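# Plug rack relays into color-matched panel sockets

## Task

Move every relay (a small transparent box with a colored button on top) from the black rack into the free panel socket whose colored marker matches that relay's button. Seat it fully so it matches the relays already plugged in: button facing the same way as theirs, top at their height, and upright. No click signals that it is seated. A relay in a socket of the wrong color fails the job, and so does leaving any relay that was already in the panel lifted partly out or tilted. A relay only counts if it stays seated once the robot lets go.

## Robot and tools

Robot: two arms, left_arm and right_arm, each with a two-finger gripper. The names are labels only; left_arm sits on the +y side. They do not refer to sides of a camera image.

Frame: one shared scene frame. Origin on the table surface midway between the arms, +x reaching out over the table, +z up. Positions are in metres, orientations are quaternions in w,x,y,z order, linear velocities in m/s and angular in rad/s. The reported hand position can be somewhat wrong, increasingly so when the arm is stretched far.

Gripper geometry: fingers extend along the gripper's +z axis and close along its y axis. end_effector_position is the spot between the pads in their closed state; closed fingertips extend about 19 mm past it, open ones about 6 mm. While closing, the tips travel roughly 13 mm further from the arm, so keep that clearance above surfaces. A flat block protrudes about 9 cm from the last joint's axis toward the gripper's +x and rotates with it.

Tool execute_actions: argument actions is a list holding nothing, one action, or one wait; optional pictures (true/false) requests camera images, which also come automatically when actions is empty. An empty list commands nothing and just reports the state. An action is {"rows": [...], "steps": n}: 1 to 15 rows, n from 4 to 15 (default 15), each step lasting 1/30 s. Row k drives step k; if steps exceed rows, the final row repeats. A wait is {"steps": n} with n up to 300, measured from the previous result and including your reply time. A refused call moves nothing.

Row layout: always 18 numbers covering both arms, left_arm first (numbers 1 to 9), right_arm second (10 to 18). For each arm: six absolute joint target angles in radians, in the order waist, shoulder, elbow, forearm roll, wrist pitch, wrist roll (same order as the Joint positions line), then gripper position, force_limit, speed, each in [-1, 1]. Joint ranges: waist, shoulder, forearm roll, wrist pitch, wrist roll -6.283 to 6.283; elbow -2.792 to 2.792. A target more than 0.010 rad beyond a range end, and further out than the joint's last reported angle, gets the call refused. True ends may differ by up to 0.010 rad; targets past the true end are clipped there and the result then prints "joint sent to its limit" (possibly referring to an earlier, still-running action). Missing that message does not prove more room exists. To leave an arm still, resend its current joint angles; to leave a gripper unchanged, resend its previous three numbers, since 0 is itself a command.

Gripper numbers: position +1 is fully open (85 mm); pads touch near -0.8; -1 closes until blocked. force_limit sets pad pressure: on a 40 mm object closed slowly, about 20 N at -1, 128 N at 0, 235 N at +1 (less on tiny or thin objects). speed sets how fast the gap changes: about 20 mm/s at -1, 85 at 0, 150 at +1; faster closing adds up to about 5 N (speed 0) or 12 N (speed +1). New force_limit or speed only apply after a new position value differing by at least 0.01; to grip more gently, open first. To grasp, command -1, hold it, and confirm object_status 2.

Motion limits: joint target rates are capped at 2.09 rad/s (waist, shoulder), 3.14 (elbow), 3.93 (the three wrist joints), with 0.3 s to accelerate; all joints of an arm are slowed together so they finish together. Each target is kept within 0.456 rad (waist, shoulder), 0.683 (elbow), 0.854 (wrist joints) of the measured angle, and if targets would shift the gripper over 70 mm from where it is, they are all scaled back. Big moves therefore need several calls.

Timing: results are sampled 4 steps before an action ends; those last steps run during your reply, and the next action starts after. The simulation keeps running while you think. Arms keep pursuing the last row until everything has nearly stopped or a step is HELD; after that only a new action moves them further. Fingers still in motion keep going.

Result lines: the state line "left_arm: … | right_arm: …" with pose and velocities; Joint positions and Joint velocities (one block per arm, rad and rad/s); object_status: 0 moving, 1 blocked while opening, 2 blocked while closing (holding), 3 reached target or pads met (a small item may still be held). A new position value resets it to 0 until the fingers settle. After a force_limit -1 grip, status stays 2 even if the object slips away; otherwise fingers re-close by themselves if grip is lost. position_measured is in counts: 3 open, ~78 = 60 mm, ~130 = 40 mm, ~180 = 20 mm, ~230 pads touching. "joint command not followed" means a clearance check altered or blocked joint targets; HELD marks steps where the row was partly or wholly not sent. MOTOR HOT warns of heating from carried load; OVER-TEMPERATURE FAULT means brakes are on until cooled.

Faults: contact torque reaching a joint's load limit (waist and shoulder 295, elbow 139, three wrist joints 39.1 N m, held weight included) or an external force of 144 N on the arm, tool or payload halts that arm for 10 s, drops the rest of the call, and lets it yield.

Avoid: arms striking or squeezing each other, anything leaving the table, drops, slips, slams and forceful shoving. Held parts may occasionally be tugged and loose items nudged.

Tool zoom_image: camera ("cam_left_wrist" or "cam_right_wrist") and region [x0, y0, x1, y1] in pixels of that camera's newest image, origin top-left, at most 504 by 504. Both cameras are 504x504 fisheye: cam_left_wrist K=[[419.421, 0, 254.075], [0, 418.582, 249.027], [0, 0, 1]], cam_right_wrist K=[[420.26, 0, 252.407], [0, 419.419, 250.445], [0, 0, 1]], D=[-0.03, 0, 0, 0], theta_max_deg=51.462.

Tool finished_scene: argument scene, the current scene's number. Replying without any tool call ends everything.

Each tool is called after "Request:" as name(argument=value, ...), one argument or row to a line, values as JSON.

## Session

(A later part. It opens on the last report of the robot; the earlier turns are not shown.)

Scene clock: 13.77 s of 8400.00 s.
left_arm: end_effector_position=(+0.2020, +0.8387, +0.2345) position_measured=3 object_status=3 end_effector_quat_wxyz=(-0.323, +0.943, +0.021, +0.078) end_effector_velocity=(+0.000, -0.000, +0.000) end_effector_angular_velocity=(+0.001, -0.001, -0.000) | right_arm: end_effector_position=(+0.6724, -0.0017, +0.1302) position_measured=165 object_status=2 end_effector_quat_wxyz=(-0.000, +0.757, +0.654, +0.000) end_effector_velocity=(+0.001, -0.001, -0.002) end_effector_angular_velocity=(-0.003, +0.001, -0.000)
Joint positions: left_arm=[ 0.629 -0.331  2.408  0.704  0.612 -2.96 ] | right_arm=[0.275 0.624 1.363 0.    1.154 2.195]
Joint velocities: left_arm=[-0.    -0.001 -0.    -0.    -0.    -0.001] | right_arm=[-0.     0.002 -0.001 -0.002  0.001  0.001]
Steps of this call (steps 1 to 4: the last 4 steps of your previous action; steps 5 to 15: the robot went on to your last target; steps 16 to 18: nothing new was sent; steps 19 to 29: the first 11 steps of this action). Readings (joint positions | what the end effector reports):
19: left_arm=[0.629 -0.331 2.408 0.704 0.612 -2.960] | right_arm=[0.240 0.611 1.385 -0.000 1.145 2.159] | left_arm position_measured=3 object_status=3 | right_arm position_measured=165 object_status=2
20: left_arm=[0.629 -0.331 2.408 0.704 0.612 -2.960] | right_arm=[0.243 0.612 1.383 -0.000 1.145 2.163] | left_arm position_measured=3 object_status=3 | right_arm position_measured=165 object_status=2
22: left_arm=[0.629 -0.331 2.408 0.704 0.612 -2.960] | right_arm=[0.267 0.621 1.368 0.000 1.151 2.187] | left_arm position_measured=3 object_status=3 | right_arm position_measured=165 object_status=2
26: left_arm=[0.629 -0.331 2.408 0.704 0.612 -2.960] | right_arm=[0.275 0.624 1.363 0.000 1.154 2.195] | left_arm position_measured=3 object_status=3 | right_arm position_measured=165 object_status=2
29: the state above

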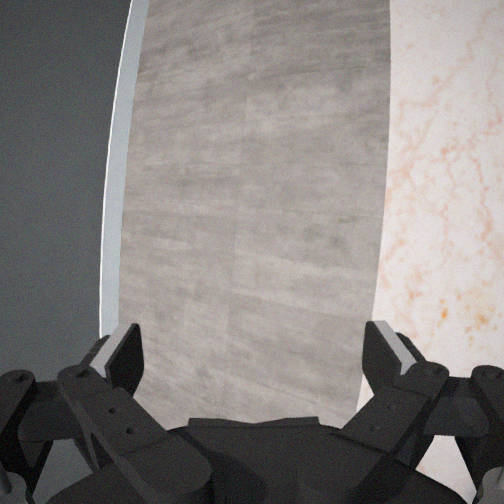

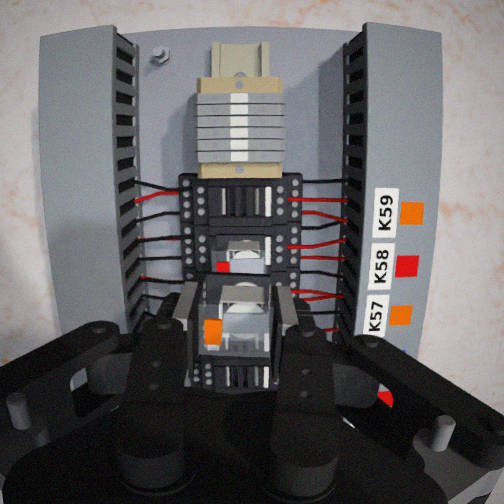

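Request:
zoom_image(
  camera="cam_right_wrist",
  region=[170,170,320,370],
)

Region (170, 170, 320, 370) of cam_right_wrist's 504x504 image, scaled by 2.520, with more detail than that image has; it fills the left 378 columns of this view, and the rest is white.

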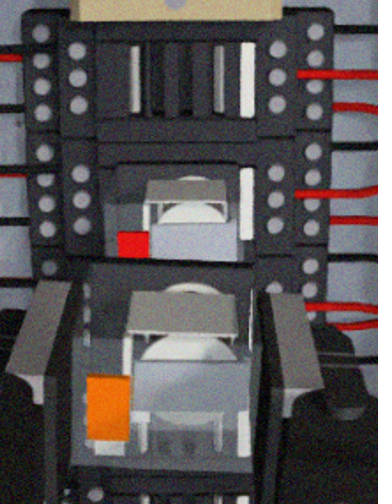

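Request:
execute_actions(
  actions=[
    {"rows":[[0.629,-0.331,2.408,0.704,0.612,-2.96,1,0,0,0.3024,0.6518,1.3161,0,1.1737,2.2224,-1,-0.4,0],[0.629,-0.331,2.408,0.704,0.612,-2.96,1,0,0,0.3024,0.6518,1.3161,0,1.1737,2.2224,-1,-0.4,0],[0.629,-0.331,2.408,0.704,0.612,-2.96,1,0,0,0.3024,0.6518,1.3161,0,1.1737,2.2224,-1,-0.4,0],[0.629,-0.331,2.408,0.704,0.612,-2.96,1,0,0,0.3024,0.6518,1.3161,0,1.1737,2.2224,-1,-0.4,0],[0.629,-0.331,2.408,0.704,0.612,-2.96,1,0,0,0.3024,0.6518,1.3161,0,1.1737,2.2224,-1,-0.4,0],[0.629,-0.331,2.408,0.704,0.612,-2.96,1,0,0,0.3024,0.6518,1.3161,0,1.1737,2.2224,-1,-0.4,0],[0.629,-0.331,2.408,0.704,0.612,-2.96,1,0,0,0.3024,0.6792,1.3465,0,1.1159,2.2224,-1,-0.4,0]],"steps":15},
  ],
  pictures=true,
)

Scene clock: 14.80 s of 8400.00 s.
left_arm: end_effector_position=(+0.2020, +0.8387, +0.2345) position_measured=3 object_status=3 end_effector_quat_wxyz=(-0.323, +0.943, +0.021, +0.078) end_effector_velocity=(+0.001, -0.000, +0.000) end_effector_angular_velocity=(+0.000, -0.002, -0.001) | right_arm: end_effector_position=(+0.6751, +0.0270, +0.0890) position_measured=165 object_status=2 end_effector_quat_wxyz=(-0.000, +0.757, +0.654, -0.002) end_effector_velocity=(+0.009, +0.005, -0.064) end_effector_angular_velocity=(+0.004, -0.008, -0.000)
Joint positions: left_arm=[ 0.629 -0.331  2.408  0.704  0.612 -2.96 ] | right_arm=[ 0.302  0.68   1.347 -0.     1.118  2.222]
Joint velocities: left_arm=[-0.002 -0.    -0.     0.    -0.001 -0.001] | right_arm=[-0.     0.058  0.025  0.    -0.092  0.   ]
Steps of this call (steps 1 to 4: the last 4 steps of your previous action; steps 5 to 15: the robot went on to your last target; steps 16 to 20: nothing new was sent; steps 21 to 31: the first 11 steps of this action). Readings (joint positions | what the end effector reports):
21: left_arm=[0.629 -0.331 2.408 0.704 0.612 -2.960] | right_arm=[0.275 0.624 1.363 -0.000 1.154 2.195] | left_arm position_measured=3 object_status=3 | right_arm position_measured=165 object_status=2
22: left_arm=[0.629 -0.331 2.408 0.704 0.612 -2.960] | right_arm=[0.278 0.627 1.358 -0.000 1.157 2.198] | left_arm position_measured=3 object_status=3 | right_arm position_measured=165 object_status=2
24: left_arm=[0.629 -0.331 2.408 0.704 0.612 -2.960] | right_arm=[0.298 0.647 1.324 -0.000 1.170 2.218] | left_arm position_measured=3 object_status=3 | right_arm position_measured=165 object_status=2
28: left_arm=[0.629 -0.331 2.408 0.704 0.612 -2.960] | right_arm=[0.302 0.655 1.319 0.000 1.167 2.222] | left_arm position_measured=3 object_status=3 | right_arm position_measured=165 object_status=2
31: the state above

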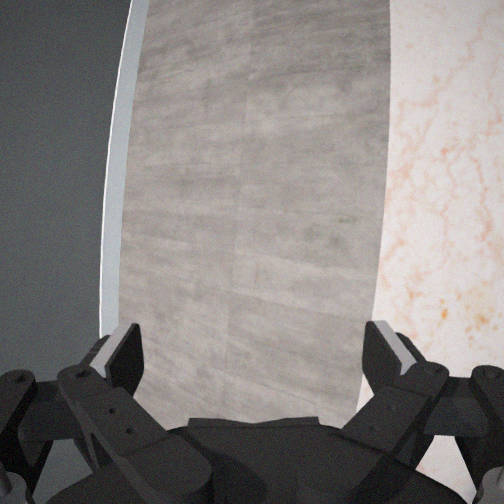

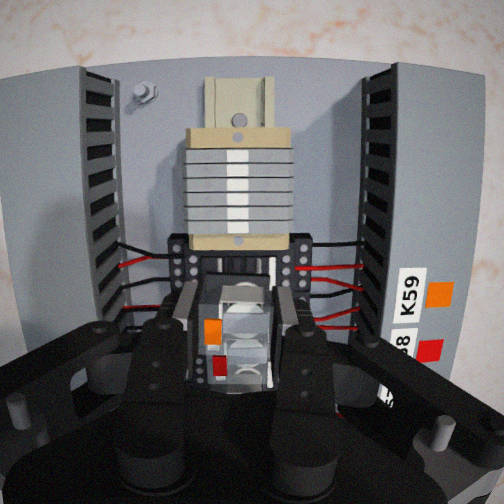

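Request:
zoom_image(
  camera="cam_right_wrist",
  region=[160,220,320,400],
)

Region (160, 220, 320, 400) of cam_right_wrist's 504x504 image, scaled by 2.800, with more detail than that image has.

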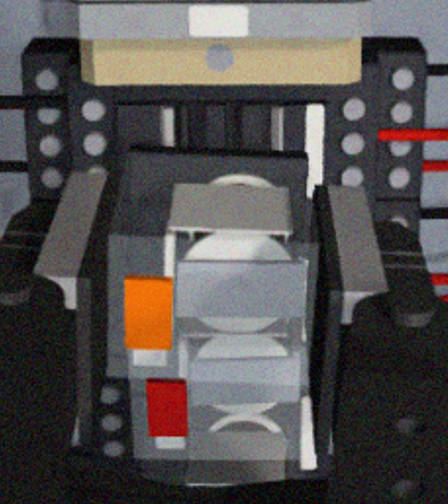

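Request:
execute_actions(
  actions=[
    {"rows":[[0.629,-0.331,2.408,0.704,0.612,-2.96,1,0,0,0.3024,0.683,1.3499,0,1.1088,2.2224,-1,-0.4,0],[0.629,-0.331,2.408,0.704,0.612,-2.96,1,0,0,0.3024,0.685,1.3517,0,1.1049,2.2224,-1,-0.4,0],[0.629,-0.331,2.408,0.704,0.612,-2.96,1,0,0,0.3024,0.687,1.3535,0,1.1011,2.2224,-1,-0.4,0],[0.629,-0.331,2.408,0.704,0.612,-2.96,1,0,0,0.3024,0.689,1.3553,0,1.0973,2.2224,-1,-0.4,0],[0.629,-0.331,2.408,0.704,0.612,-2.96,1,0,0,0.3024,0.690,1.3563,0,1.0953,2.2224,-1,-0.4,0],[0.629,-0.331,2.408,0.704,0.612,-2.96,1,0,0,0.3024,0.691,1.3572,0,1.0934,2.2224,-1,-0.4,0],[0.629,-0.331,2.408,0.704,0.612,-2.96,1,0,0,0.3024,0.692,1.3581,0,1.0915,2.2224,-1,-0.4,0],[0.629,-0.331,2.408,0.704,0.612,-2.96,1,0,0,0.3024,0.693,1.359,0,1.0896,2.2224,-1,-0.4,0],[0.629,-0.331,2.408,0.704,0.612,-2.96,1,0,0,0.3024,0.6941,1.36,0,1.0875,2.2224,-1,-0.4,0]],"steps":15},
  ],
  pictures=true,
)

Request:
zoom_image(
  camera="cam_right_wrist",
  region=[160,220,320,400],
)

Scene clock: 16.00 s of 8400.00 s.
left_arm: end_effector_position=(+0.2020, +0.8387, +0.2345) position_measured=3 object_status=3 end_effector_quat_wxyz=(-0.323, +0.943, +0.021, +0.078) end_effector_velocity=(-0.000, -0.001, -0.001) end_effector_angular_velocity=(-0.001, +0.002, -0.001) | right_arm: end_effector_position=(+0.6762, +0.0279, +0.0717) position_measured=165 object_status=2 end_effector_quat_wxyz=(+0.000, +0.757, +0.654, +0.001) end_effector_velocity=(-0.001, +0.000, -0.006) end_effector_angular_velocity=(+0.001, -0.000, +0.001)
Joint positions: left_arm=[ 0.629 -0.331  2.408  0.704  0.612 -2.96 ] | right_arm=[0.302 0.693 1.359 0.    1.088 2.222]
Joint velocities: left_arm=[-0.001 -0.     0.001 -0.     0.001  0.   ] | right_arm=[ 0.001  0.003  0.006  0.001 -0.009 -0.   ]
Steps of this call (steps 1 to 4: the last 4 steps of your previous action; steps 5 to 15: the robot went on to your last target; steps 16 to 25: nothing new was sent; steps 26 to 36: the first 11 steps of this action). Readings (joint positions | what the end effector reports):
26: left_arm=[0.629 -0.331 2.408 0.704 0.612 -2.960] | right_arm=[0.302 0.679 1.347 0.000 1.116 2.222] | left_arm position_measured=3 object_status=3 | right_arm position_measured=165 object_status=2
27: left_arm=[0.629 -0.331 2.408 0.704 0.612 -2.960] | right_arm=[0.302 0.681 1.348 0.000 1.111 2.222] | left_arm position_measured=3 object_status=3 | right_arm position_measured=165 object_status=2
29: left_arm=[0.629 -0.331 2.408 0.704 0.612 -2.960] | right_arm=[0.302 0.686 1.353 0.000 1.103 2.222] | left_arm position_measured=3 object_status=3 | right_arm position_measured=165 object_status=2
33: left_arm=[0.629 -0.331 2.408 0.704 0.612 -2.960] | right_arm=[0.302 0.691 1.358 0.000 1.092 2.222] | left_arm position_measured=3 object_status=3 | right_arm position_measured=165 object_status=2
36: the state above

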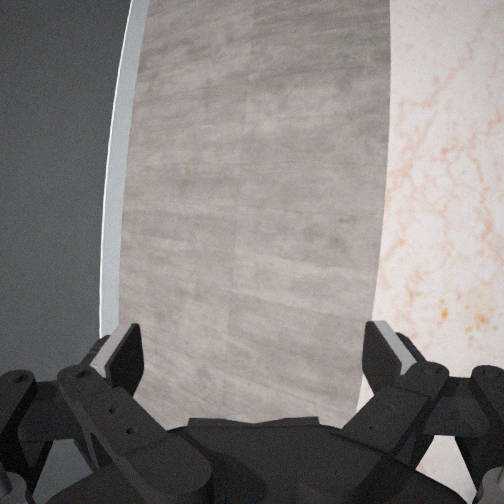

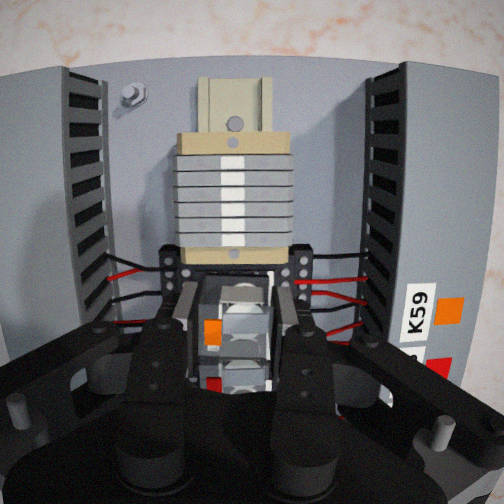

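Region (160, 220, 320, 400) of cam_right_wrist's 504x504 image, scaled by 2.800, with more detail than that image has.

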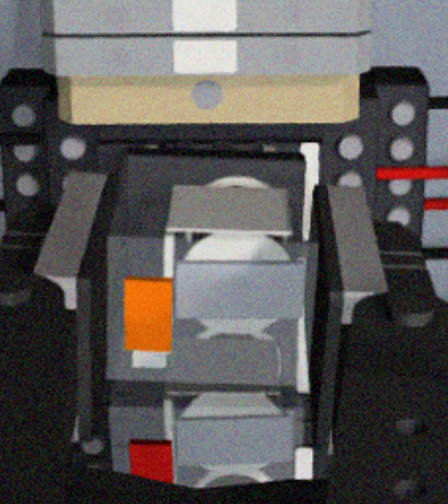

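Request:
execute_actions(
  actions=[
    {"rows":[[0.629,-0.331,2.408,0.704,0.612,-2.96,1,0,0,0.3028,0.6934,1.3613,0,1.0869,2.2228,-1,-0.4,0],[0.629,-0.331,2.408,0.704,0.612,-2.96,1,0,0,0.3028,0.6934,1.3613,0,1.0869,2.2228,-1,-0.4,0],[0.629,-0.331,2.408,0.704,0.612,-2.96,1,0,0,0.3028,0.6934,1.3613,0,1.0869,2.2228,-1,-0.4,0],[0.629,-0.331,2.408,0.704,0.612,-2.96,1,0,0,0.3028,0.6942,1.362,0,1.0854,2.2228,-1,-0.4,0],[0.629,-0.331,2.408,0.704,0.612,-2.96,1,0,0,0.3028,0.695,1.3626,0,1.084,2.2228,-1,-0.4,0],[0.629,-0.331,2.408,0.704,0.612,-2.96,1,0,0,0.3028,0.6957,1.3633,0,1.0826,2.2228,-1,-0.4,0],[0.629,-0.331,2.408,0.704,0.612,-2.96,1,0,0,0.3028,0.6965,1.3639,0,1.0812,2.2228,-1,-0.4,0]],"steps":15},
  ],
  pictures=true,
)

Request:
zoom_image(
  camera="cam_right_wrist",
  region=[160,220,320,400],
)

Scene clock: 26.17 s of 8400.00 s.
left_arm: end_effector_position=(+0.2020, +0.8387, +0.2345) position_measured=3 object_status=3 end_effector_quat_wxyz=(-0.323, +0.943, +0.021, +0.078) end_effector_velocity=(+0.000, -0.000, +0.000) end_effector_angular_velocity=(-0.000, -0.000, +0.000) | right_arm: end_effector_position=(+0.6768, +0.0283, +0.0732) position_measured=165 object_status=2 end_effector_quat_wxyz=(+0.000, +0.757, +0.654, +0.002) end_effector_velocity=(+0.000, -0.001, +0.000) end_effector_angular_velocity=(+0.000, -0.000, -0.001)
Joint positions: left_arm=[ 0.629 -0.331  2.408  0.704  0.612 -2.96 ] | right_arm=[0.303 0.692 1.358 0.    1.088 2.222]
Joint velocities: left_arm=[-0.001 -0.    -0.001  0.     0.001 -0.001] | right_arm=[-0.001 -0.     0.     0.    -0.    -0.   ]
FORCE FAULT: contact force on the right arm reached its limit, and that arm stopped for 10 seconds. The contact can be on any part of that arm, not only on its tool. That arm's remaining commands of this call were not run. That arm holds still and accepts commands again. Move the arm away from the contact; if what it grips holds it there, let go first. Pushing or pulling that hard again can fault the arm again.
Kept back: nothing.
The stop of the right arm began at step 5 of this call (marked STOPPED below). From that step on that arm followed nothing that you had sent. 15 of its steps, steps kept back included, did not run and will not run. The other arm was sent all steps of this action in this call, none kept back. Nothing is kept back now, and the robot has no last target.
Steps of this call (steps 1 to 4: the last 4 steps of your previous action; steps 5 to 13: the robot went on to your last target; steps 14 to 24: the first 11 steps of this action; steps 25 to 28: the last 4 steps of this action, not kept back; steps 29 to 305: the stop continued). Readings (joint positions | what the end effector reports):
1: left_arm=[0.629 -0.331 2.408 0.704 0.612 -2.960] | right_arm=[0.302 0.693 1.359 0.000 1.088 2.222] | left_arm position_measured=3 object_status=3 | right_arm position_measured=165 object_status=2
2: left_arm=[0.629 -0.331 2.408 0.704 0.612 -2.960] | right_arm=[0.302 0.693 1.360 0.000 1.088 2.222] | left_arm position_measured=3 object_status=3 | right_arm position_measured=165 object_status=2
4: left_arm=[0.629 -0.331 2.408 0.704 0.612 -2.960] | right_arm=[0.302 0.693 1.360 0.000 1.088 2.222] | left_arm position_measured=3 object_status=3 | right_arm position_measured=165 object_status=2
5: left_arm=[0.629 -0.331 2.408 0.704 0.612 -2.960] | right_arm=[0.302 0.692 1.359 0.000 1.088 2.222] | left_arm position_measured=3 object_status=3 | right_arm position_measured=165 object_status=2 STOPPED (the right arm)
8: left_arm=[0.629 -0.331 2.408 0.704 0.612 -2.960] | right_arm=[0.303 0.692 1.358 0.000 1.088 2.222] | left_arm position_measured=3 object_status=3 | right_arm position_measured=165 object_status=2
305: the state above

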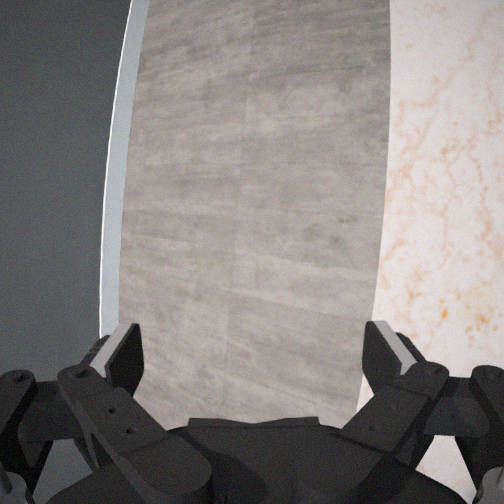

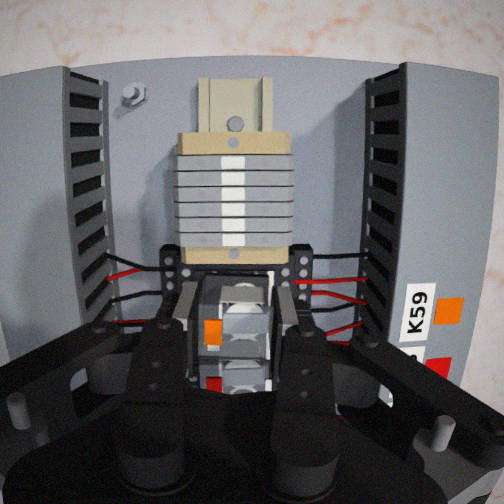

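Region (160, 220, 320, 400) of cam_right_wrist's 504x504 image, scaled by 2.800, with more detail than that image has.

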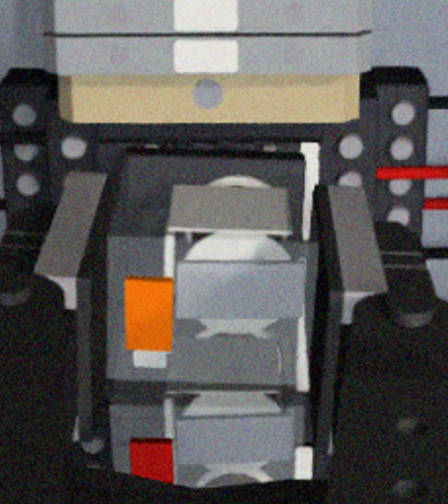

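Request:
execute_actions(
  actions=[
    {"rows":[[-0.6605,0.09,2.518,0,-0.658,-3.1416,1,0,0,0.3028,0.6796,1.3498,0,1.1122,2.2228,-1,-0.4,0]],"steps":15},
  ],
)

Request:
execute_actions(
  actions=[
    {"steps":30},
  ],
  pictures=true,
)

Scene clock: 27.40 s of 8400.00 s.
left_arm: end_effector_position=(+0.3534, +0.7559, +0.1680) position_measured=3 object_status=3 end_effector_quat_wxyz=(-0.214, +0.949, +0.007, +0.233) end_effector_velocity=(+0.486, -0.328, -0.123) end_effector_angular_velocity=(-0.570, -1.007, -0.475) | right_arm: end_effector_position=(+0.6752, +0.0276, +0.0883) position_measured=165 object_status=2 end_effector_quat_wxyz=(-0.000, +0.757, +0.654, +0.000) end_effector_velocity=(+0.000, -0.000, -0.000) end_effector_angular_velocity=(+0.000, +0.001, -0.001)
Joint positions: left_arm=[ 0.452 -0.188  2.445  0.465  0.279 -3.022] | right_arm=[0.303 0.679 1.35  0.    1.112 2.223]
Joint velocities: left_arm=[-0.654  0.432  0.112 -0.717 -1.219 -0.184] | right_arm=[-0.     0.    -0.     0.001  0.     0.   ]
Steps of this call (steps 1 to 26: nothing new was sent; steps 27 to 37: the first 11 steps of this action). Readings (joint positions | what the end effector reports):
27: left_arm=[0.629 -0.331 2.408 0.704 0.612 -2.960] | right_arm=[0.303 0.692 1.358 0.000 1.089 2.222] | left_arm position_measured=3 object_status=3 | right_arm position_measured=165 object_status=2
28: left_arm=[0.625 -0.328 2.408 0.699 0.605 -2.962] | right_arm=[0.303 0.689 1.356 0.000 1.095 2.222] | left_arm position_measured=3 object_status=3 | right_arm position_measured=165 object_status=2
30: left_arm=[0.596 -0.301 2.416 0.653 0.549 -2.973] | right_arm=[0.303 0.679 1.349 0.000 1.111 2.222] | left_arm position_measured=3 object_status=3 | right_arm position_measured=165 object_status=2
34: left_arm=[0.516 -0.233 2.433 0.541 0.399 -3.002] | right_arm=[0.303 0.679 1.350 0.000 1.112 2.223] | left_arm position_measured=3 object_status=3 | right_arm position_measured=165 object_status=2
37: the state above

Scene clock: 28.40 s of 8400.00 s.
left_arm: end_effector_position=(+0.5586, +0.2887, +0.1719) position_measured=3 object_status=3 end_effector_quat_wxyz=(+0.073, +0.833, -0.158, +0.525) end_effector_velocity=(-0.094, -0.510, +0.018) end_effector_angular_velocity=(-0.218, -0.174, -0.723) | right_arm: end_effector_position=(+0.6752, +0.0276, +0.0881) position_measured=165 object_status=2 end_effector_quat_wxyz=(-0.000, +0.757, +0.654, -0.000) end_effector_velocity=(-0.000, +0.000, -0.002) end_effector_angular_velocity=(-0.001, +0.002, +0.001)
Joint positions: left_arm=[-0.385  0.056  2.509  0.056 -0.542 -3.127] | right_arm=[0.303 0.68  1.35  0.    1.112 2.223]
Joint velocities: left_arm=[-0.884  0.108  0.028 -0.18  -0.368 -0.048] | right_arm=[0.001 0.002 0.    0.    0.    0.   ]
Kept back: nothing.
Steps of this call (steps 1 to 4: the last 4 steps of your previous action; steps 5 to 30: the robot went on to your last target). Readings (joint positions | what the end effector reports):
1: left_arm=[0.430 -0.173 2.449 0.441 0.237 -3.028] | right_arm=[0.303 0.679 1.350 0.000 1.112 2.223] | left_arm position_measured=3 object_status=3 | right_arm position_measured=165 object_status=2
2: left_arm=[0.407 -0.160 2.453 0.418 0.194 -3.034] | right_arm=[0.303 0.679 1.350 0.000 1.112 2.223] | left_arm position_measured=3 object_status=3 | right_arm position_measured=165 object_status=2
4: left_arm=[0.360 -0.133 2.459 0.374 0.107 -3.045] | right_arm=[0.303 0.679 1.350 0.000 1.112 2.223] | left_arm position_measured=3 object_status=3 | right_arm position_measured=165 object_status=2
8: left_arm=[0.259 -0.085 2.472 0.293 -0.058 -3.066] | right_arm=[0.303 0.680 1.350 0.000 1.112 2.223] | left_arm position_measured=3 object_status=3 | right_arm position_measured=165 object_status=2
30: the state above

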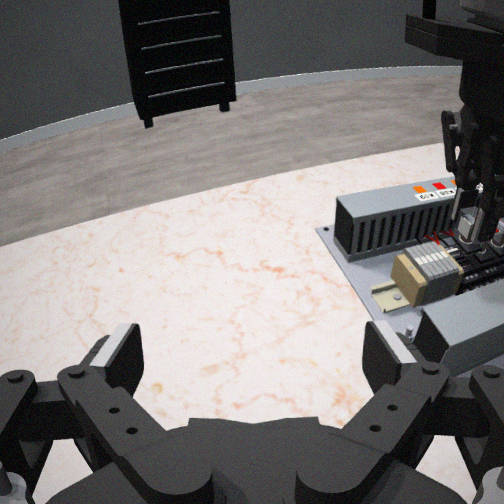

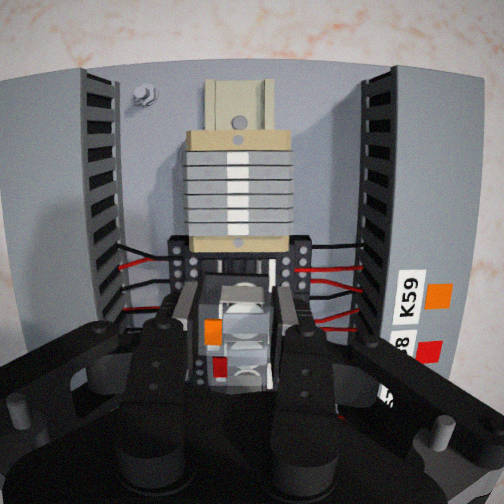

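Request:
execute_actions(
  actions=[
    {"steps":15},
  ],
  pictures=true,
)

Scene clock: 28.90 s of 8400.00 s.
left_arm: end_effector_position=(+0.5080, +0.1363, +0.1779) position_measured=3 object_status=3 end_effector_quat_wxyz=(+0.158, +0.794, -0.232, +0.539) end_effector_velocity=(-0.000, -0.001, +0.001) end_effector_angular_velocity=(-0.000, -0.002, -0.001) | right_arm: end_effector_position=(+0.6752, +0.0276, +0.0881) position_measured=165 object_status=2 end_effector_quat_wxyz=(-0.000, +0.757, +0.654, -0.000) end_effector_velocity=(+0.000, -0.001, -0.002) end_effector_angular_velocity=(-0.001, +0.002, -0.001)
Joint positions: left_arm=[-0.66   0.09   2.518 -0.    -0.658 -3.142] | right_arm=[ 0.303  0.68   1.35  -0.     1.112  2.223]
Joint velocities: left_arm=[-0.001 -0.    -0.    -0.    -0.001  0.001] | right_arm=[-0.001  0.002  0.    -0.     0.     0.   ]
Kept back: nothing.
Steps of this call (steps 1 to 15: the robot went on to your last target). Readings (joint positions | what the end effector reports):
1: left_arm=[-0.415 0.060 2.510 0.050 -0.555 -3.129] | right_arm=[0.303 0.680 1.350 -0.000 1.112 2.223] | left_arm position_measured=3 object_status=3 | right_arm position_measured=165 object_status=2
2: left_arm=[-0.445 0.064 2.511 0.044 -0.567 -3.130] | right_arm=[0.303 0.680 1.350 0.000 1.112 2.223] | left_arm position_measured=3 object_status=3 | right_arm position_measured=165 object_status=2
4: left_arm=[-0.505 0.071 2.513 0.032 -0.593 -3.133] | right_arm=[0.303 0.680 1.350 -0.000 1.112 2.223] | left_arm position_measured=3 object_status=3 | right_arm position_measured=165 object_status=2
8: left_arm=[-0.621 0.085 2.517 0.008 -0.642 -3.140] | right_arm=[0.303 0.680 1.350 -0.000 1.112 2.223] | left_arm position_measured=3 object_status=3 | right_arm position_measured=165 object_status=2
15: the state above

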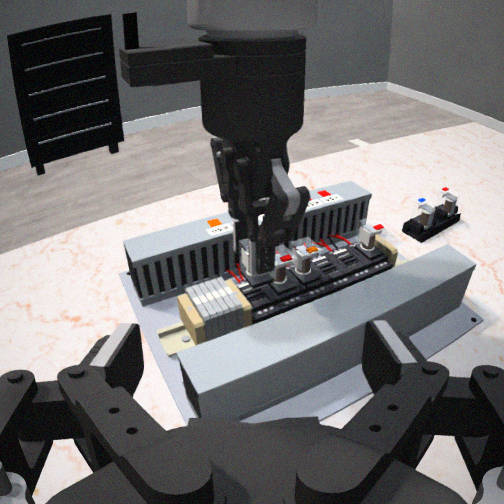

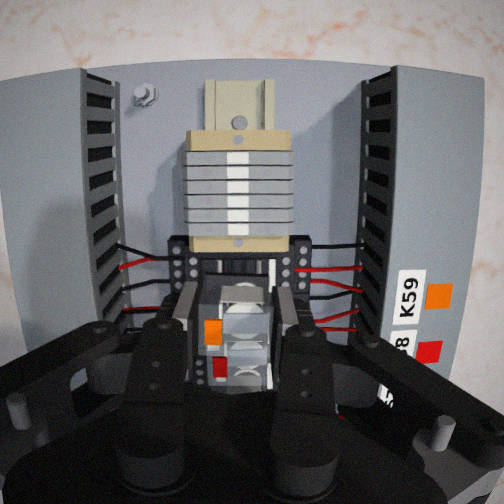

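Request:
zoom_image(
  camera="cam_left_wrist",
  region=[210,190,330,330],
)

Region (210, 190, 330, 330) of cam_left_wrist's 504x504 image, scaled by 3.600, with more detail than that image has; it fills the left 432 columns of this view, and the rest is white.

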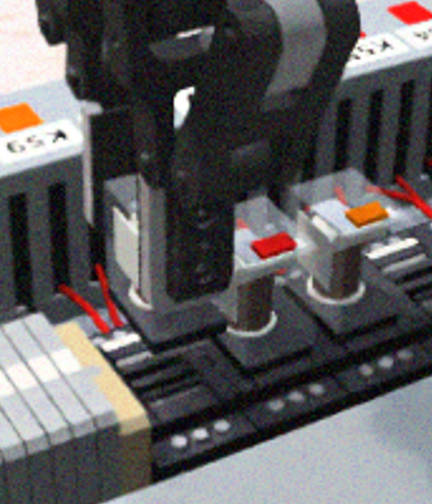

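Request:
execute_actions(
  actions=[
    {"rows":[[-0.6605,0.09,2.518,0,-0.658,-3.1416,1,0,0,0.3028,0.6888,1.3575,0,1.0953,2.2228,-1,-0.4,0]],"steps":15},
  ],
  pictures=true,
)

Request:
zoom_image(
  camera="cam_left_wrist",
  region=[220,220,320,320],
)

Scene clock: 29.57 s of 8400.00 s.
left_arm: end_effector_position=(+0.5080, +0.1362, +0.1779) position_measured=3 object_status=3 end_effector_quat_wxyz=(+0.158, +0.794, -0.232, +0.539) end_effector_velocity=(+0.000, +0.000, +0.000) end_effector_angular_velocity=(-0.001, +0.001, +0.001) | right_arm: end_effector_position=(+0.6753, +0.0277, +0.0758) position_measured=165 object_status=2 end_effector_quat_wxyz=(-0.000, +0.757, +0.654, -0.000) end_effector_velocity=(+0.000, +0.001, +0.001) end_effector_angular_velocity=(+0.002, -0.002, -0.001)
Joint positions: left_arm=[-0.66   0.09   2.518 -0.    -0.658 -3.142] | right_arm=[ 0.303  0.689  1.357 -0.     1.095  2.223]
Joint velocities: left_arm=[ 0.001 -0.    -0.    -0.     0.    -0.001] | right_arm=[-0.    -0.001 -0.     0.001 -0.001  0.   ]
Steps of this call (steps 1 to 9: the robot went on to your last target; steps 10 to 20: the first 11 steps of this action). Readings (joint positions | what the end effector reports):
10: left_arm=[-0.660 0.090 2.518 -0.000 -0.658 -3.142] | right_arm=[0.303 0.680 1.350 -0.000 1.112 2.223] | left_arm position_measured=3 object_status=3 | right_arm position_measured=165 object_status=2
11: left_arm=[-0.660 0.090 2.518 -0.000 -0.658 -3.142] | right_arm=[0.303 0.683 1.352 0.000 1.106 2.223] | left_arm position_measured=3 object_status=3 | right_arm position_measured=165 object_status=2
13: left_arm=[-0.660 0.090 2.518 -0.000 -0.658 -3.142] | right_arm=[0.303 0.689 1.358 -0.000 1.096 2.223] | left_arm position_measured=3 object_status=3 | right_arm position_measured=165 object_status=2
17: left_arm=[-0.660 0.090 2.518 -0.000 -0.658 -3.142] | right_arm=[0.303 0.689 1.357 -0.000 1.095 2.223] | left_arm position_measured=3 object_status=3 | right_arm position_measured=165 object_status=2
20: the state above

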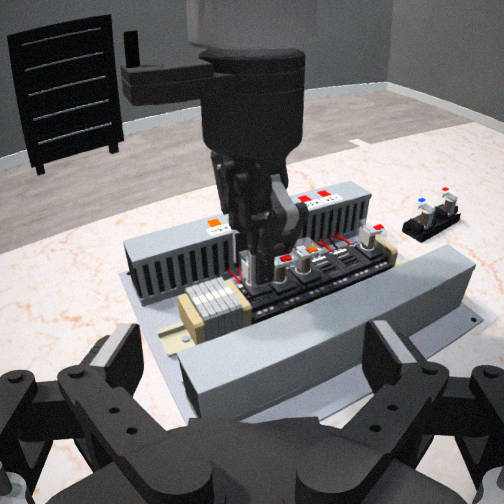

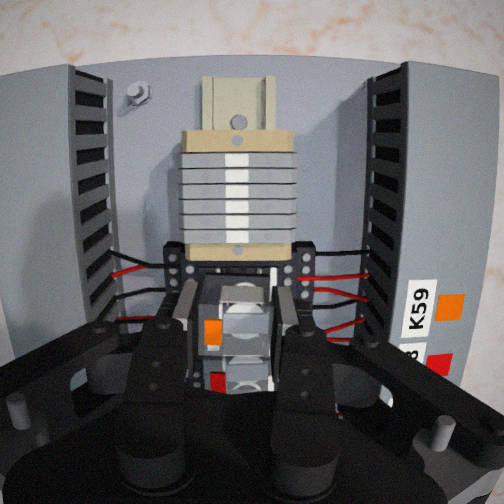

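Region (220, 220, 320, 320) of cam_left_wrist's 504x504 image, scaled by 5.040, with more detail than that image has.

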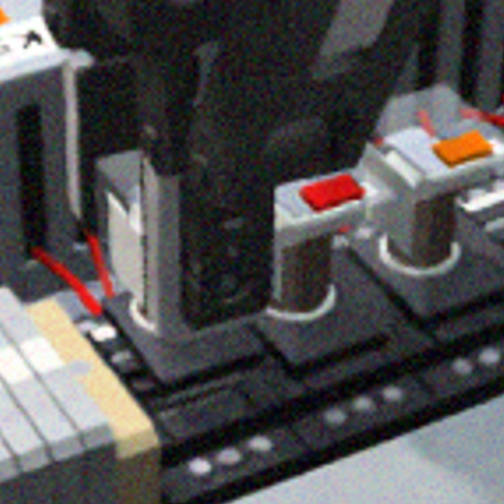

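Request:
execute_actions(
  actions=[
    {"rows":[[-1.0337,0.2039,2.2943,-1.266,-0.7165,-2.428,1,0,0,0.3028,0.6888,1.3575,0,1.0953,2.2228,-1,-0.4,0]],"steps":15},
  ],
)

Request:
execute_actions(
  actions=[
    {"steps":15},
  ],
  pictures=true,
)

Scene clock: 30.97 s of 8400.00 s.
left_arm: end_effector_position=(+0.5446, +0.0604, +0.1993) position_measured=3 object_status=3 end_effector_quat_wxyz=(+0.082, +0.804, -0.172, +0.563) end_effector_velocity=(+0.024, -0.095, -0.108) end_effector_angular_velocity=(-0.148, +0.670, +1.573) | right_arm: end_effector_position=(+0.6754, +0.0277, +0.0761) position_measured=165 object_status=2 end_effector_quat_wxyz=(-0.000, +0.757, +0.654, -0.000) end_effector_velocity=(-0.000, -0.000, +0.000) end_effector_angular_velocity=(+0.000, +0.000, -0.000)
Joint positions: left_arm=[-0.907  0.165  2.37  -0.705 -0.697 -2.671] | right_arm=[0.303 0.689 1.358 0.    1.095 2.223]
Joint velocities: left_arm=[-0.904  0.278 -0.533 -3.686 -0.138  1.713] | right_arm=[-0.    -0.     0.     0.001  0.    -0.   ]
Steps of this call (steps 1 to 4: the last 4 steps of your previous action; steps 5 to 15: the robot went on to your last target; steps 16 to 31: nothing new was sent; steps 32 to 42: the first 11 steps of this action). Readings (joint positions | what the end effector reports):
32: left_arm=[-0.661 0.090 2.518 -0.000 -0.658 -3.142] | right_arm=[0.303 0.689 1.358 0.000 1.095 2.223] | left_arm position_measured=3 object_status=3 | right_arm position_measured=165 object_status=2
33: left_arm=[-0.664 0.091 2.516 -0.007 -0.658 -3.136] | right_arm=[0.303 0.689 1.358 0.000 1.095 2.223] | left_arm position_measured=3 object_status=3 | right_arm position_measured=165 object_status=2
35: left_arm=[-0.688 0.098 2.502 -0.063 -0.662 -3.089] | right_arm=[0.303 0.689 1.358 0.000 1.095 2.223] | left_arm position_measured=3 object_status=3 | right_arm position_measured=165 object_status=2
39: left_arm=[-0.804 0.133 2.432 -0.348 -0.681 -2.868] | right_arm=[0.303 0.689 1.358 0.000 1.095 2.223] | left_arm position_measured=3 object_status=3 | right_arm position_measured=165 object_status=2
42: the state above

Scene clock: 31.47 s of 8400.00 s.
left_arm: end_effector_position=(+0.5266, +0.0502, +0.1673) position_measured=3 object_status=3 end_effector_quat_wxyz=(+0.036, +0.859, -0.062, +0.506) end_effector_velocity=(-0.000, -0.001, +0.001) end_effector_angular_velocity=(-0.001, -0.001, -0.000) | right_arm: end_effector_position=(+0.6754, +0.0277, +0.0761) position_measured=165 object_status=2 end_effector_quat_wxyz=(-0.000, +0.757, +0.654, -0.000) end_effector_velocity=(-0.000, +0.000, -0.001) end_effector_angular_velocity=(-0.000, +0.001, +0.000)
Joint positions: left_arm=[-1.034  0.204  2.294 -1.266 -0.717 -2.428] | right_arm=[0.303 0.689 1.358 0.    1.095 2.223]
Joint velocities: left_arm=[-0.001 -0.001 -0.    -0.001 -0.001 -0.   ] | right_arm=[ 0.     0.001 -0.    -0.     0.    -0.   ]
Kept back: nothing.
Steps of this call (steps 1 to 4: the last 4 steps of your previous action; steps 5 to 15: the robot went on to your last target). Readings (joint positions | what the end effector reports):
1: left_arm=[-0.935 0.174 2.353 -0.824 -0.701 -2.617] | right_arm=[0.303 0.689 1.358 0.000 1.095 2.223] | left_arm position_measured=3 object_status=3 | right_arm position_measured=165 object_status=2
2: left_arm=[-0.960 0.182 2.339 -0.930 -0.705 -2.569] | right_arm=[0.303 0.689 1.358 0.000 1.095 2.223] | left_arm position_measured=3 object_status=3 | right_arm position_measured=165 object_status=2
4: left_arm=[-0.999 0.193 2.315 -1.098 -0.711 -2.494] | right_arm=[0.303 0.689 1.358 0.000 1.095 2.223] | left_arm position_measured=3 object_status=3 | right_arm position_measured=165 object_status=2
8: left_arm=[-1.033 0.204 2.295 -1.260 -0.716 -2.429] | right_arm=[0.303 0.689 1.358 0.000 1.095 2.223] | left_arm position_measured=3 object_status=3 | right_arm position_measured=165 object_status=2
15: the state above

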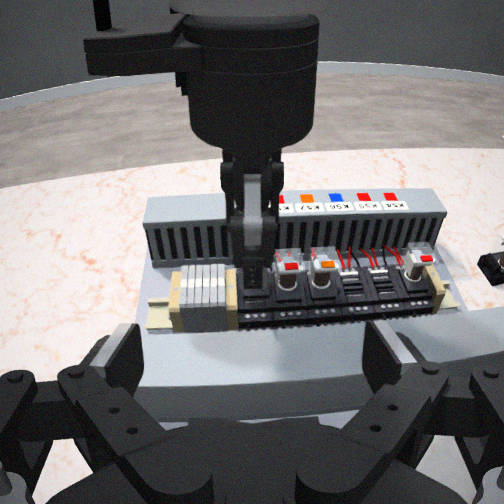

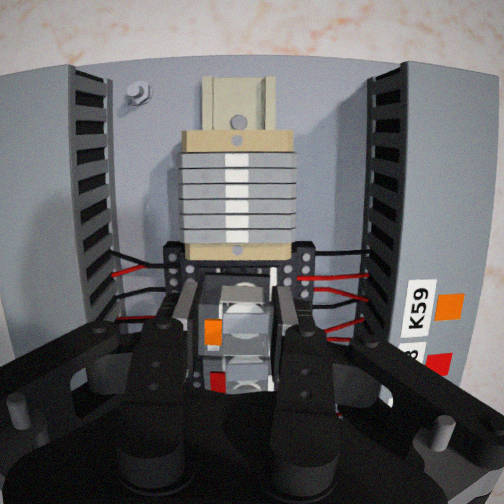

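Request:
zoom_image(
  camera="cam_left_wrist",
  region=[215,240,345,335],
)

Region (215, 240, 345, 335) of cam_left_wrist's 504x504 image, scaled by 3.877, with more detail than that image has; it fills the top 368 rows of this view, and the rest is white.

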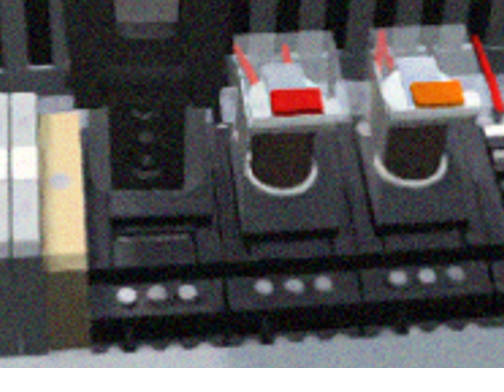

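Request:
execute_actions(
  actions=[
    {"rows":[[-1.0337,0.2039,2.2943,-1.266,-0.7165,-2.428,1,0,0,0.3028,0.6896,1.3581,0,1.0939,2.2228,-1,-0.4,0],[-1.0337,0.2039,2.2943,-1.266,-0.7165,-2.428,1,0,0,0.3028,0.6896,1.3581,0,1.0939,2.2228,-1,-0.4,0],[-1.0337,0.2039,2.2943,-1.266,-0.7165,-2.428,1,0,0,0.3028,0.6903,1.3588,0,1.0925,2.2228,-1,-0.4,0],[-1.0337,0.2039,2.2943,-1.266,-0.7165,-2.428,1,0,0,0.3028,0.6903,1.3588,0,1.0925,2.2228,-1,-0.4,0],[-1.0337,0.2039,2.2943,-1.266,-0.7165,-2.428,1,0,0,0.3028,0.6911,1.3594,0,1.0911,2.2228,-1,-0.4,0]],"steps":15},
  ],
  pictures=true,
)

Request:
zoom_image(
  camera="cam_left_wrist",
  region=[215,240,345,335],
)

Scene clock: 32.67 s of 8400.00 s.
left_arm: end_effector_position=(+0.5266, +0.0501, +0.1673) position_measured=3 object_status=3 end_effector_quat_wxyz=(+0.036, +0.859, -0.062, +0.506) end_effector_velocity=(+0.000, -0.000, +0.000) end_effector_angular_velocity=(-0.000, -0.001, -0.000) | right_arm: end_effector_position=(+0.6755, +0.0278, +0.0734) position_measured=165 object_status=2 end_effector_quat_wxyz=(+0.000, +0.757, +0.654, +0.000) end_effector_velocity=(-0.001, +0.000, -0.001) end_effector_angular_velocity=(-0.001, +0.002, +0.000)
Joint positions: left_arm=[-1.034  0.204  2.294 -1.266 -0.717 -2.428] | right_arm=[0.303 0.691 1.359 0.    1.091 2.223]
Joint velocities: left_arm=[-0.     0.    -0.001  0.    -0.     0.   ] | right_arm=[ 0.001  0.001  0.001  0.     0.    -0.   ]
Steps of this call (steps 1 to 15: the robot went on to your last target; steps 16 to 25: nothing new was sent; steps 26 to 36: the first 11 steps of this action). Readings (joint positions | what the end effector reports):
26: left_arm=[-1.034 0.204 2.294 -1.266 -0.717 -2.428] | right_arm=[0.303 0.689 1.358 0.000 1.095 2.223] | left_arm position_measured=3 object_status=3 | right_arm position_measured=165 object_status=2
27: left_arm=[-1.034 0.204 2.294 -1.266 -0.717 -2.428] | right_arm=[0.303 0.689 1.358 0.000 1.094 2.223] | left_arm position_measured=3 object_status=3 | right_arm position_measured=165 object_status=2
29: left_arm=[-1.034 0.204 2.294 -1.266 -0.717 -2.428] | right_arm=[0.303 0.689 1.359 0.000 1.093 2.223] | left_arm position_measured=3 object_status=3 | right_arm position_measured=165 object_status=2
33: left_arm=[-1.034 0.204 2.294 -1.266 -0.717 -2.428] | right_arm=[0.303 0.691 1.359 0.000 1.091 2.223] | left_arm position_measured=3 object_status=3 | right_arm position_measured=165 object_status=2
36: the state above

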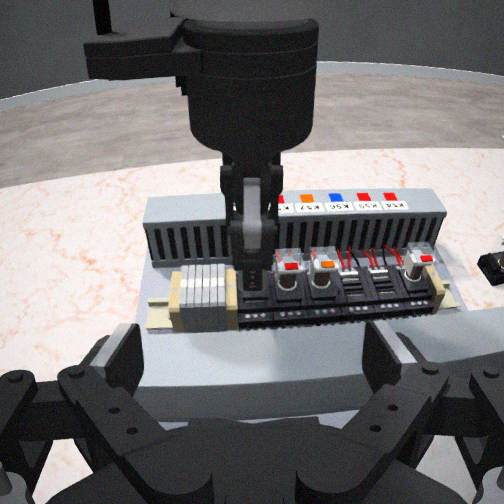

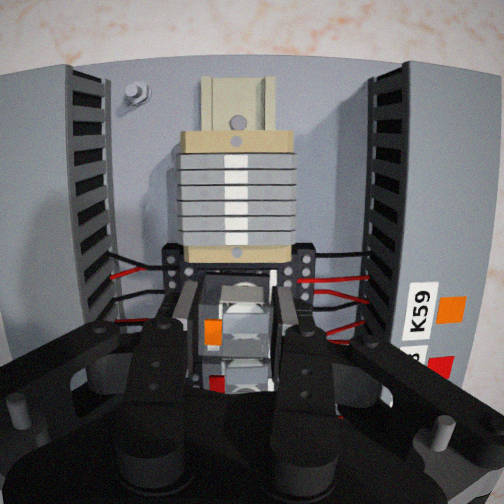

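Region (215, 240, 345, 335) of cam_left_wrist's 504x504 image, scaled by 3.877, with more detail than that image has; it fills the top 368 rows of this view, and the rest is white.

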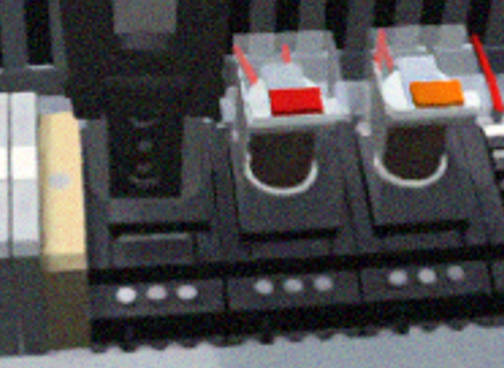

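Request:
execute_actions(
  actions=[
    {"rows":[[-1.0337,0.2039,2.2943,-1.266,-0.7165,-2.428,1,0,0,0.3028,0.6915,1.3597,0,1.0904,2.2228,-1,-0.4,0],[-1.0337,0.2039,2.2943,-1.266,-0.7165,-2.428,1,0,0,0.3028,0.6915,1.3597,0,1.0904,2.2228,-1,-0.4,0],[-1.0337,0.2039,2.2943,-1.266,-0.7165,-2.428,1,0,0,0.3028,0.6915,1.3597,0,1.0904,2.2228,-1,-0.4,0],[-1.0337,0.2039,2.2943,-1.266,-0.7165,-2.428,1,0,0,0.3028,0.6915,1.3597,0,1.0904,2.2228,-1,-0.4,0],[-1.0337,0.2039,2.2943,-1.266,-0.7165,-2.428,1,0,0,0.3028,0.6919,1.36,0,1.0897,2.2228,-1,-0.4,0]],"steps":12},
  ],
)

Scene clock: 33.43 s of 8400.00 s.
left_arm: end_effector_position=(+0.5266, +0.0501, +0.1673) position_measured=3 object_status=3 end_effector_quat_wxyz=(+0.036, +0.859, -0.062, +0.506) end_effector_velocity=(+0.001, +0.001, +0.000) end_effector_angular_velocity=(-0.001, -0.001, +0.002) | right_arm: end_effector_position=(+0.6755, +0.0278, +0.0724) position_measured=165 object_status=2 end_effector_quat_wxyz=(+0.000, +0.757, +0.654, +0.000) end_effector_velocity=(-0.001, +0.000, -0.001) end_effector_angular_velocity=(-0.000, +0.001, +0.001)
Joint positions: left_arm=[-1.034  0.204  2.294 -1.266 -0.717 -2.428] | right_arm=[0.303 0.692 1.36  0.    1.09  2.223]
Joint velocities: left_arm=[ 0.001  0.    -0.     0.    -0.001 -0.001] | right_arm=[ 0.001  0.001  0.001  0.    -0.001 -0.   ]
Steps of this call (steps 1 to 4: the last 4 steps of your previous action; steps 5 to 15: the robot went on to your last target; steps 16 to 23: the first 8 steps of this action). Readings (joint positions | what the end effector reports):
16: left_arm=[-1.034 0.204 2.294 -1.266 -0.717 -2.428] | right_arm=[0.303 0.691 1.359 0.000 1.091 2.223] | left_arm position_measured=3 object_status=3 | right_arm position_measured=165 object_status=2
17: left_arm=[-1.034 0.204 2.294 -1.266 -0.717 -2.428] | right_arm=[0.303 0.691 1.360 0.000 1.091 2.223] | left_arm position_measured=3 object_status=3 | right_arm position_measured=165 object_status=2
19: left_arm=[-1.034 0.204 2.294 -1.266 -0.717 -2.428] | right_arm=[0.303 0.691 1.360 0.000 1.091 2.223] | left_arm position_measured=3 object_status=3 | right_arm position_measured=165 object_status=2
23: the state above

Request:
execute_actions(
  actions=[],
)

Request:
zoom_image(
  camera="cam_right_wrist",
  region=[170,240,320,395],
)

Scene clock: 33.57 s of 8400.00 s.
left_arm: end_effector_position=(+0.5266, +0.0501, +0.1673) position_measured=3 object_status=3 end_effector_quat_wxyz=(+0.036, +0.859, -0.062, +0.506) end_effector_velocity=(+0.000, +0.001, -0.001) end_effector_angular_velocity=(+0.001, +0.001, +0.000) | right_arm: end_effector_position=(+0.6754, +0.0278, +0.0723) position_measured=165 object_status=2 end_effector_quat_wxyz=(+0.000, +0.757, +0.654, +0.000) end_effector_velocity=(-0.000, -0.000, -0.001) end_effector_angular_velocity=(-0.000, +0.001, -0.000)
Joint positions: left_arm=[-1.034  0.204  2.294 -1.266 -0.717 -2.428] | right_arm=[0.303 0.692 1.36  0.    1.09  2.223]
Joint velocities: left_arm=[0.001 0.    0.001 0.    0.001 0.001] | right_arm=[-0.     0.001  0.     0.    -0.    -0.   ]
Kept back: nothing.
Steps of this call (steps 1 to 4: the last 4 steps of your previous action). Readings (joint positions | what the end effector reports):
1: left_arm=[-1.034 0.204 2.294 -1.266 -0.717 -2.428] | right_arm=[0.303 0.692 1.360 0.000 1.090 2.223] | left_arm position_measured=3 object_status=3 | right_arm position_measured=165 object_status=2
2: left_arm=[-1.034 0.204 2.294 -1.266 -0.717 -2.428] | right_arm=[0.303 0.692 1.360 0.000 1.090 2.223] | left_arm position_measured=3 object_status=3 | right_arm position_measured=165 object_status=2
4: the state above

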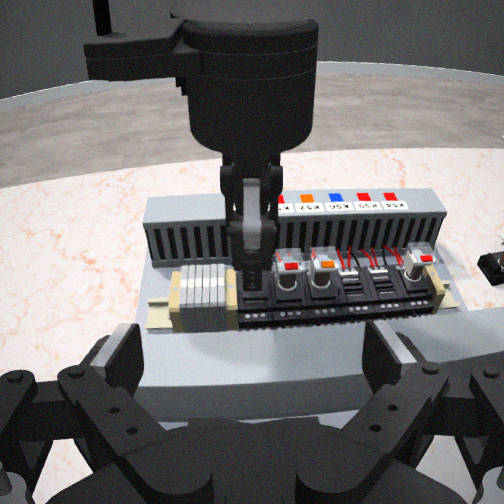

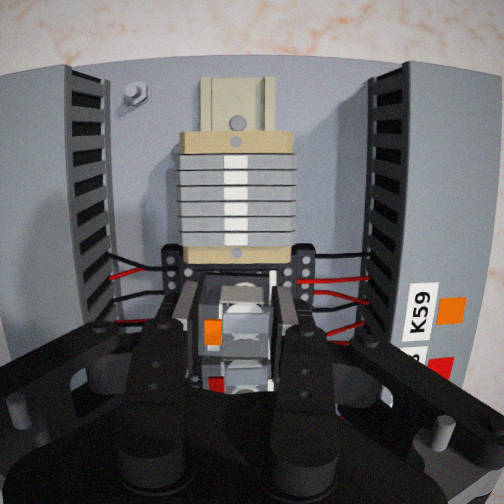

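Region (170, 240, 320, 395) of cam_right_wrist's 504x504 image, scaled by 3.252, with more detail than that image has; it fills the left 488 columns of this view, and the rest is white.

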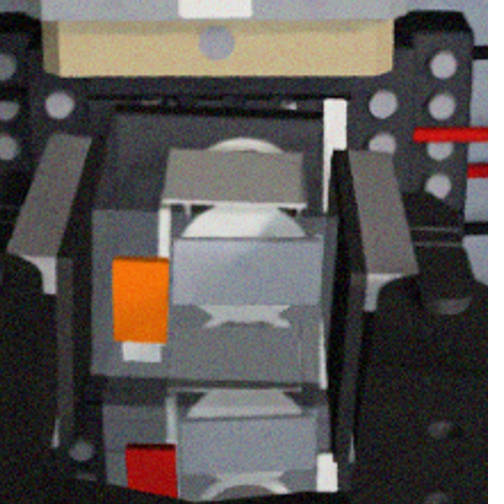

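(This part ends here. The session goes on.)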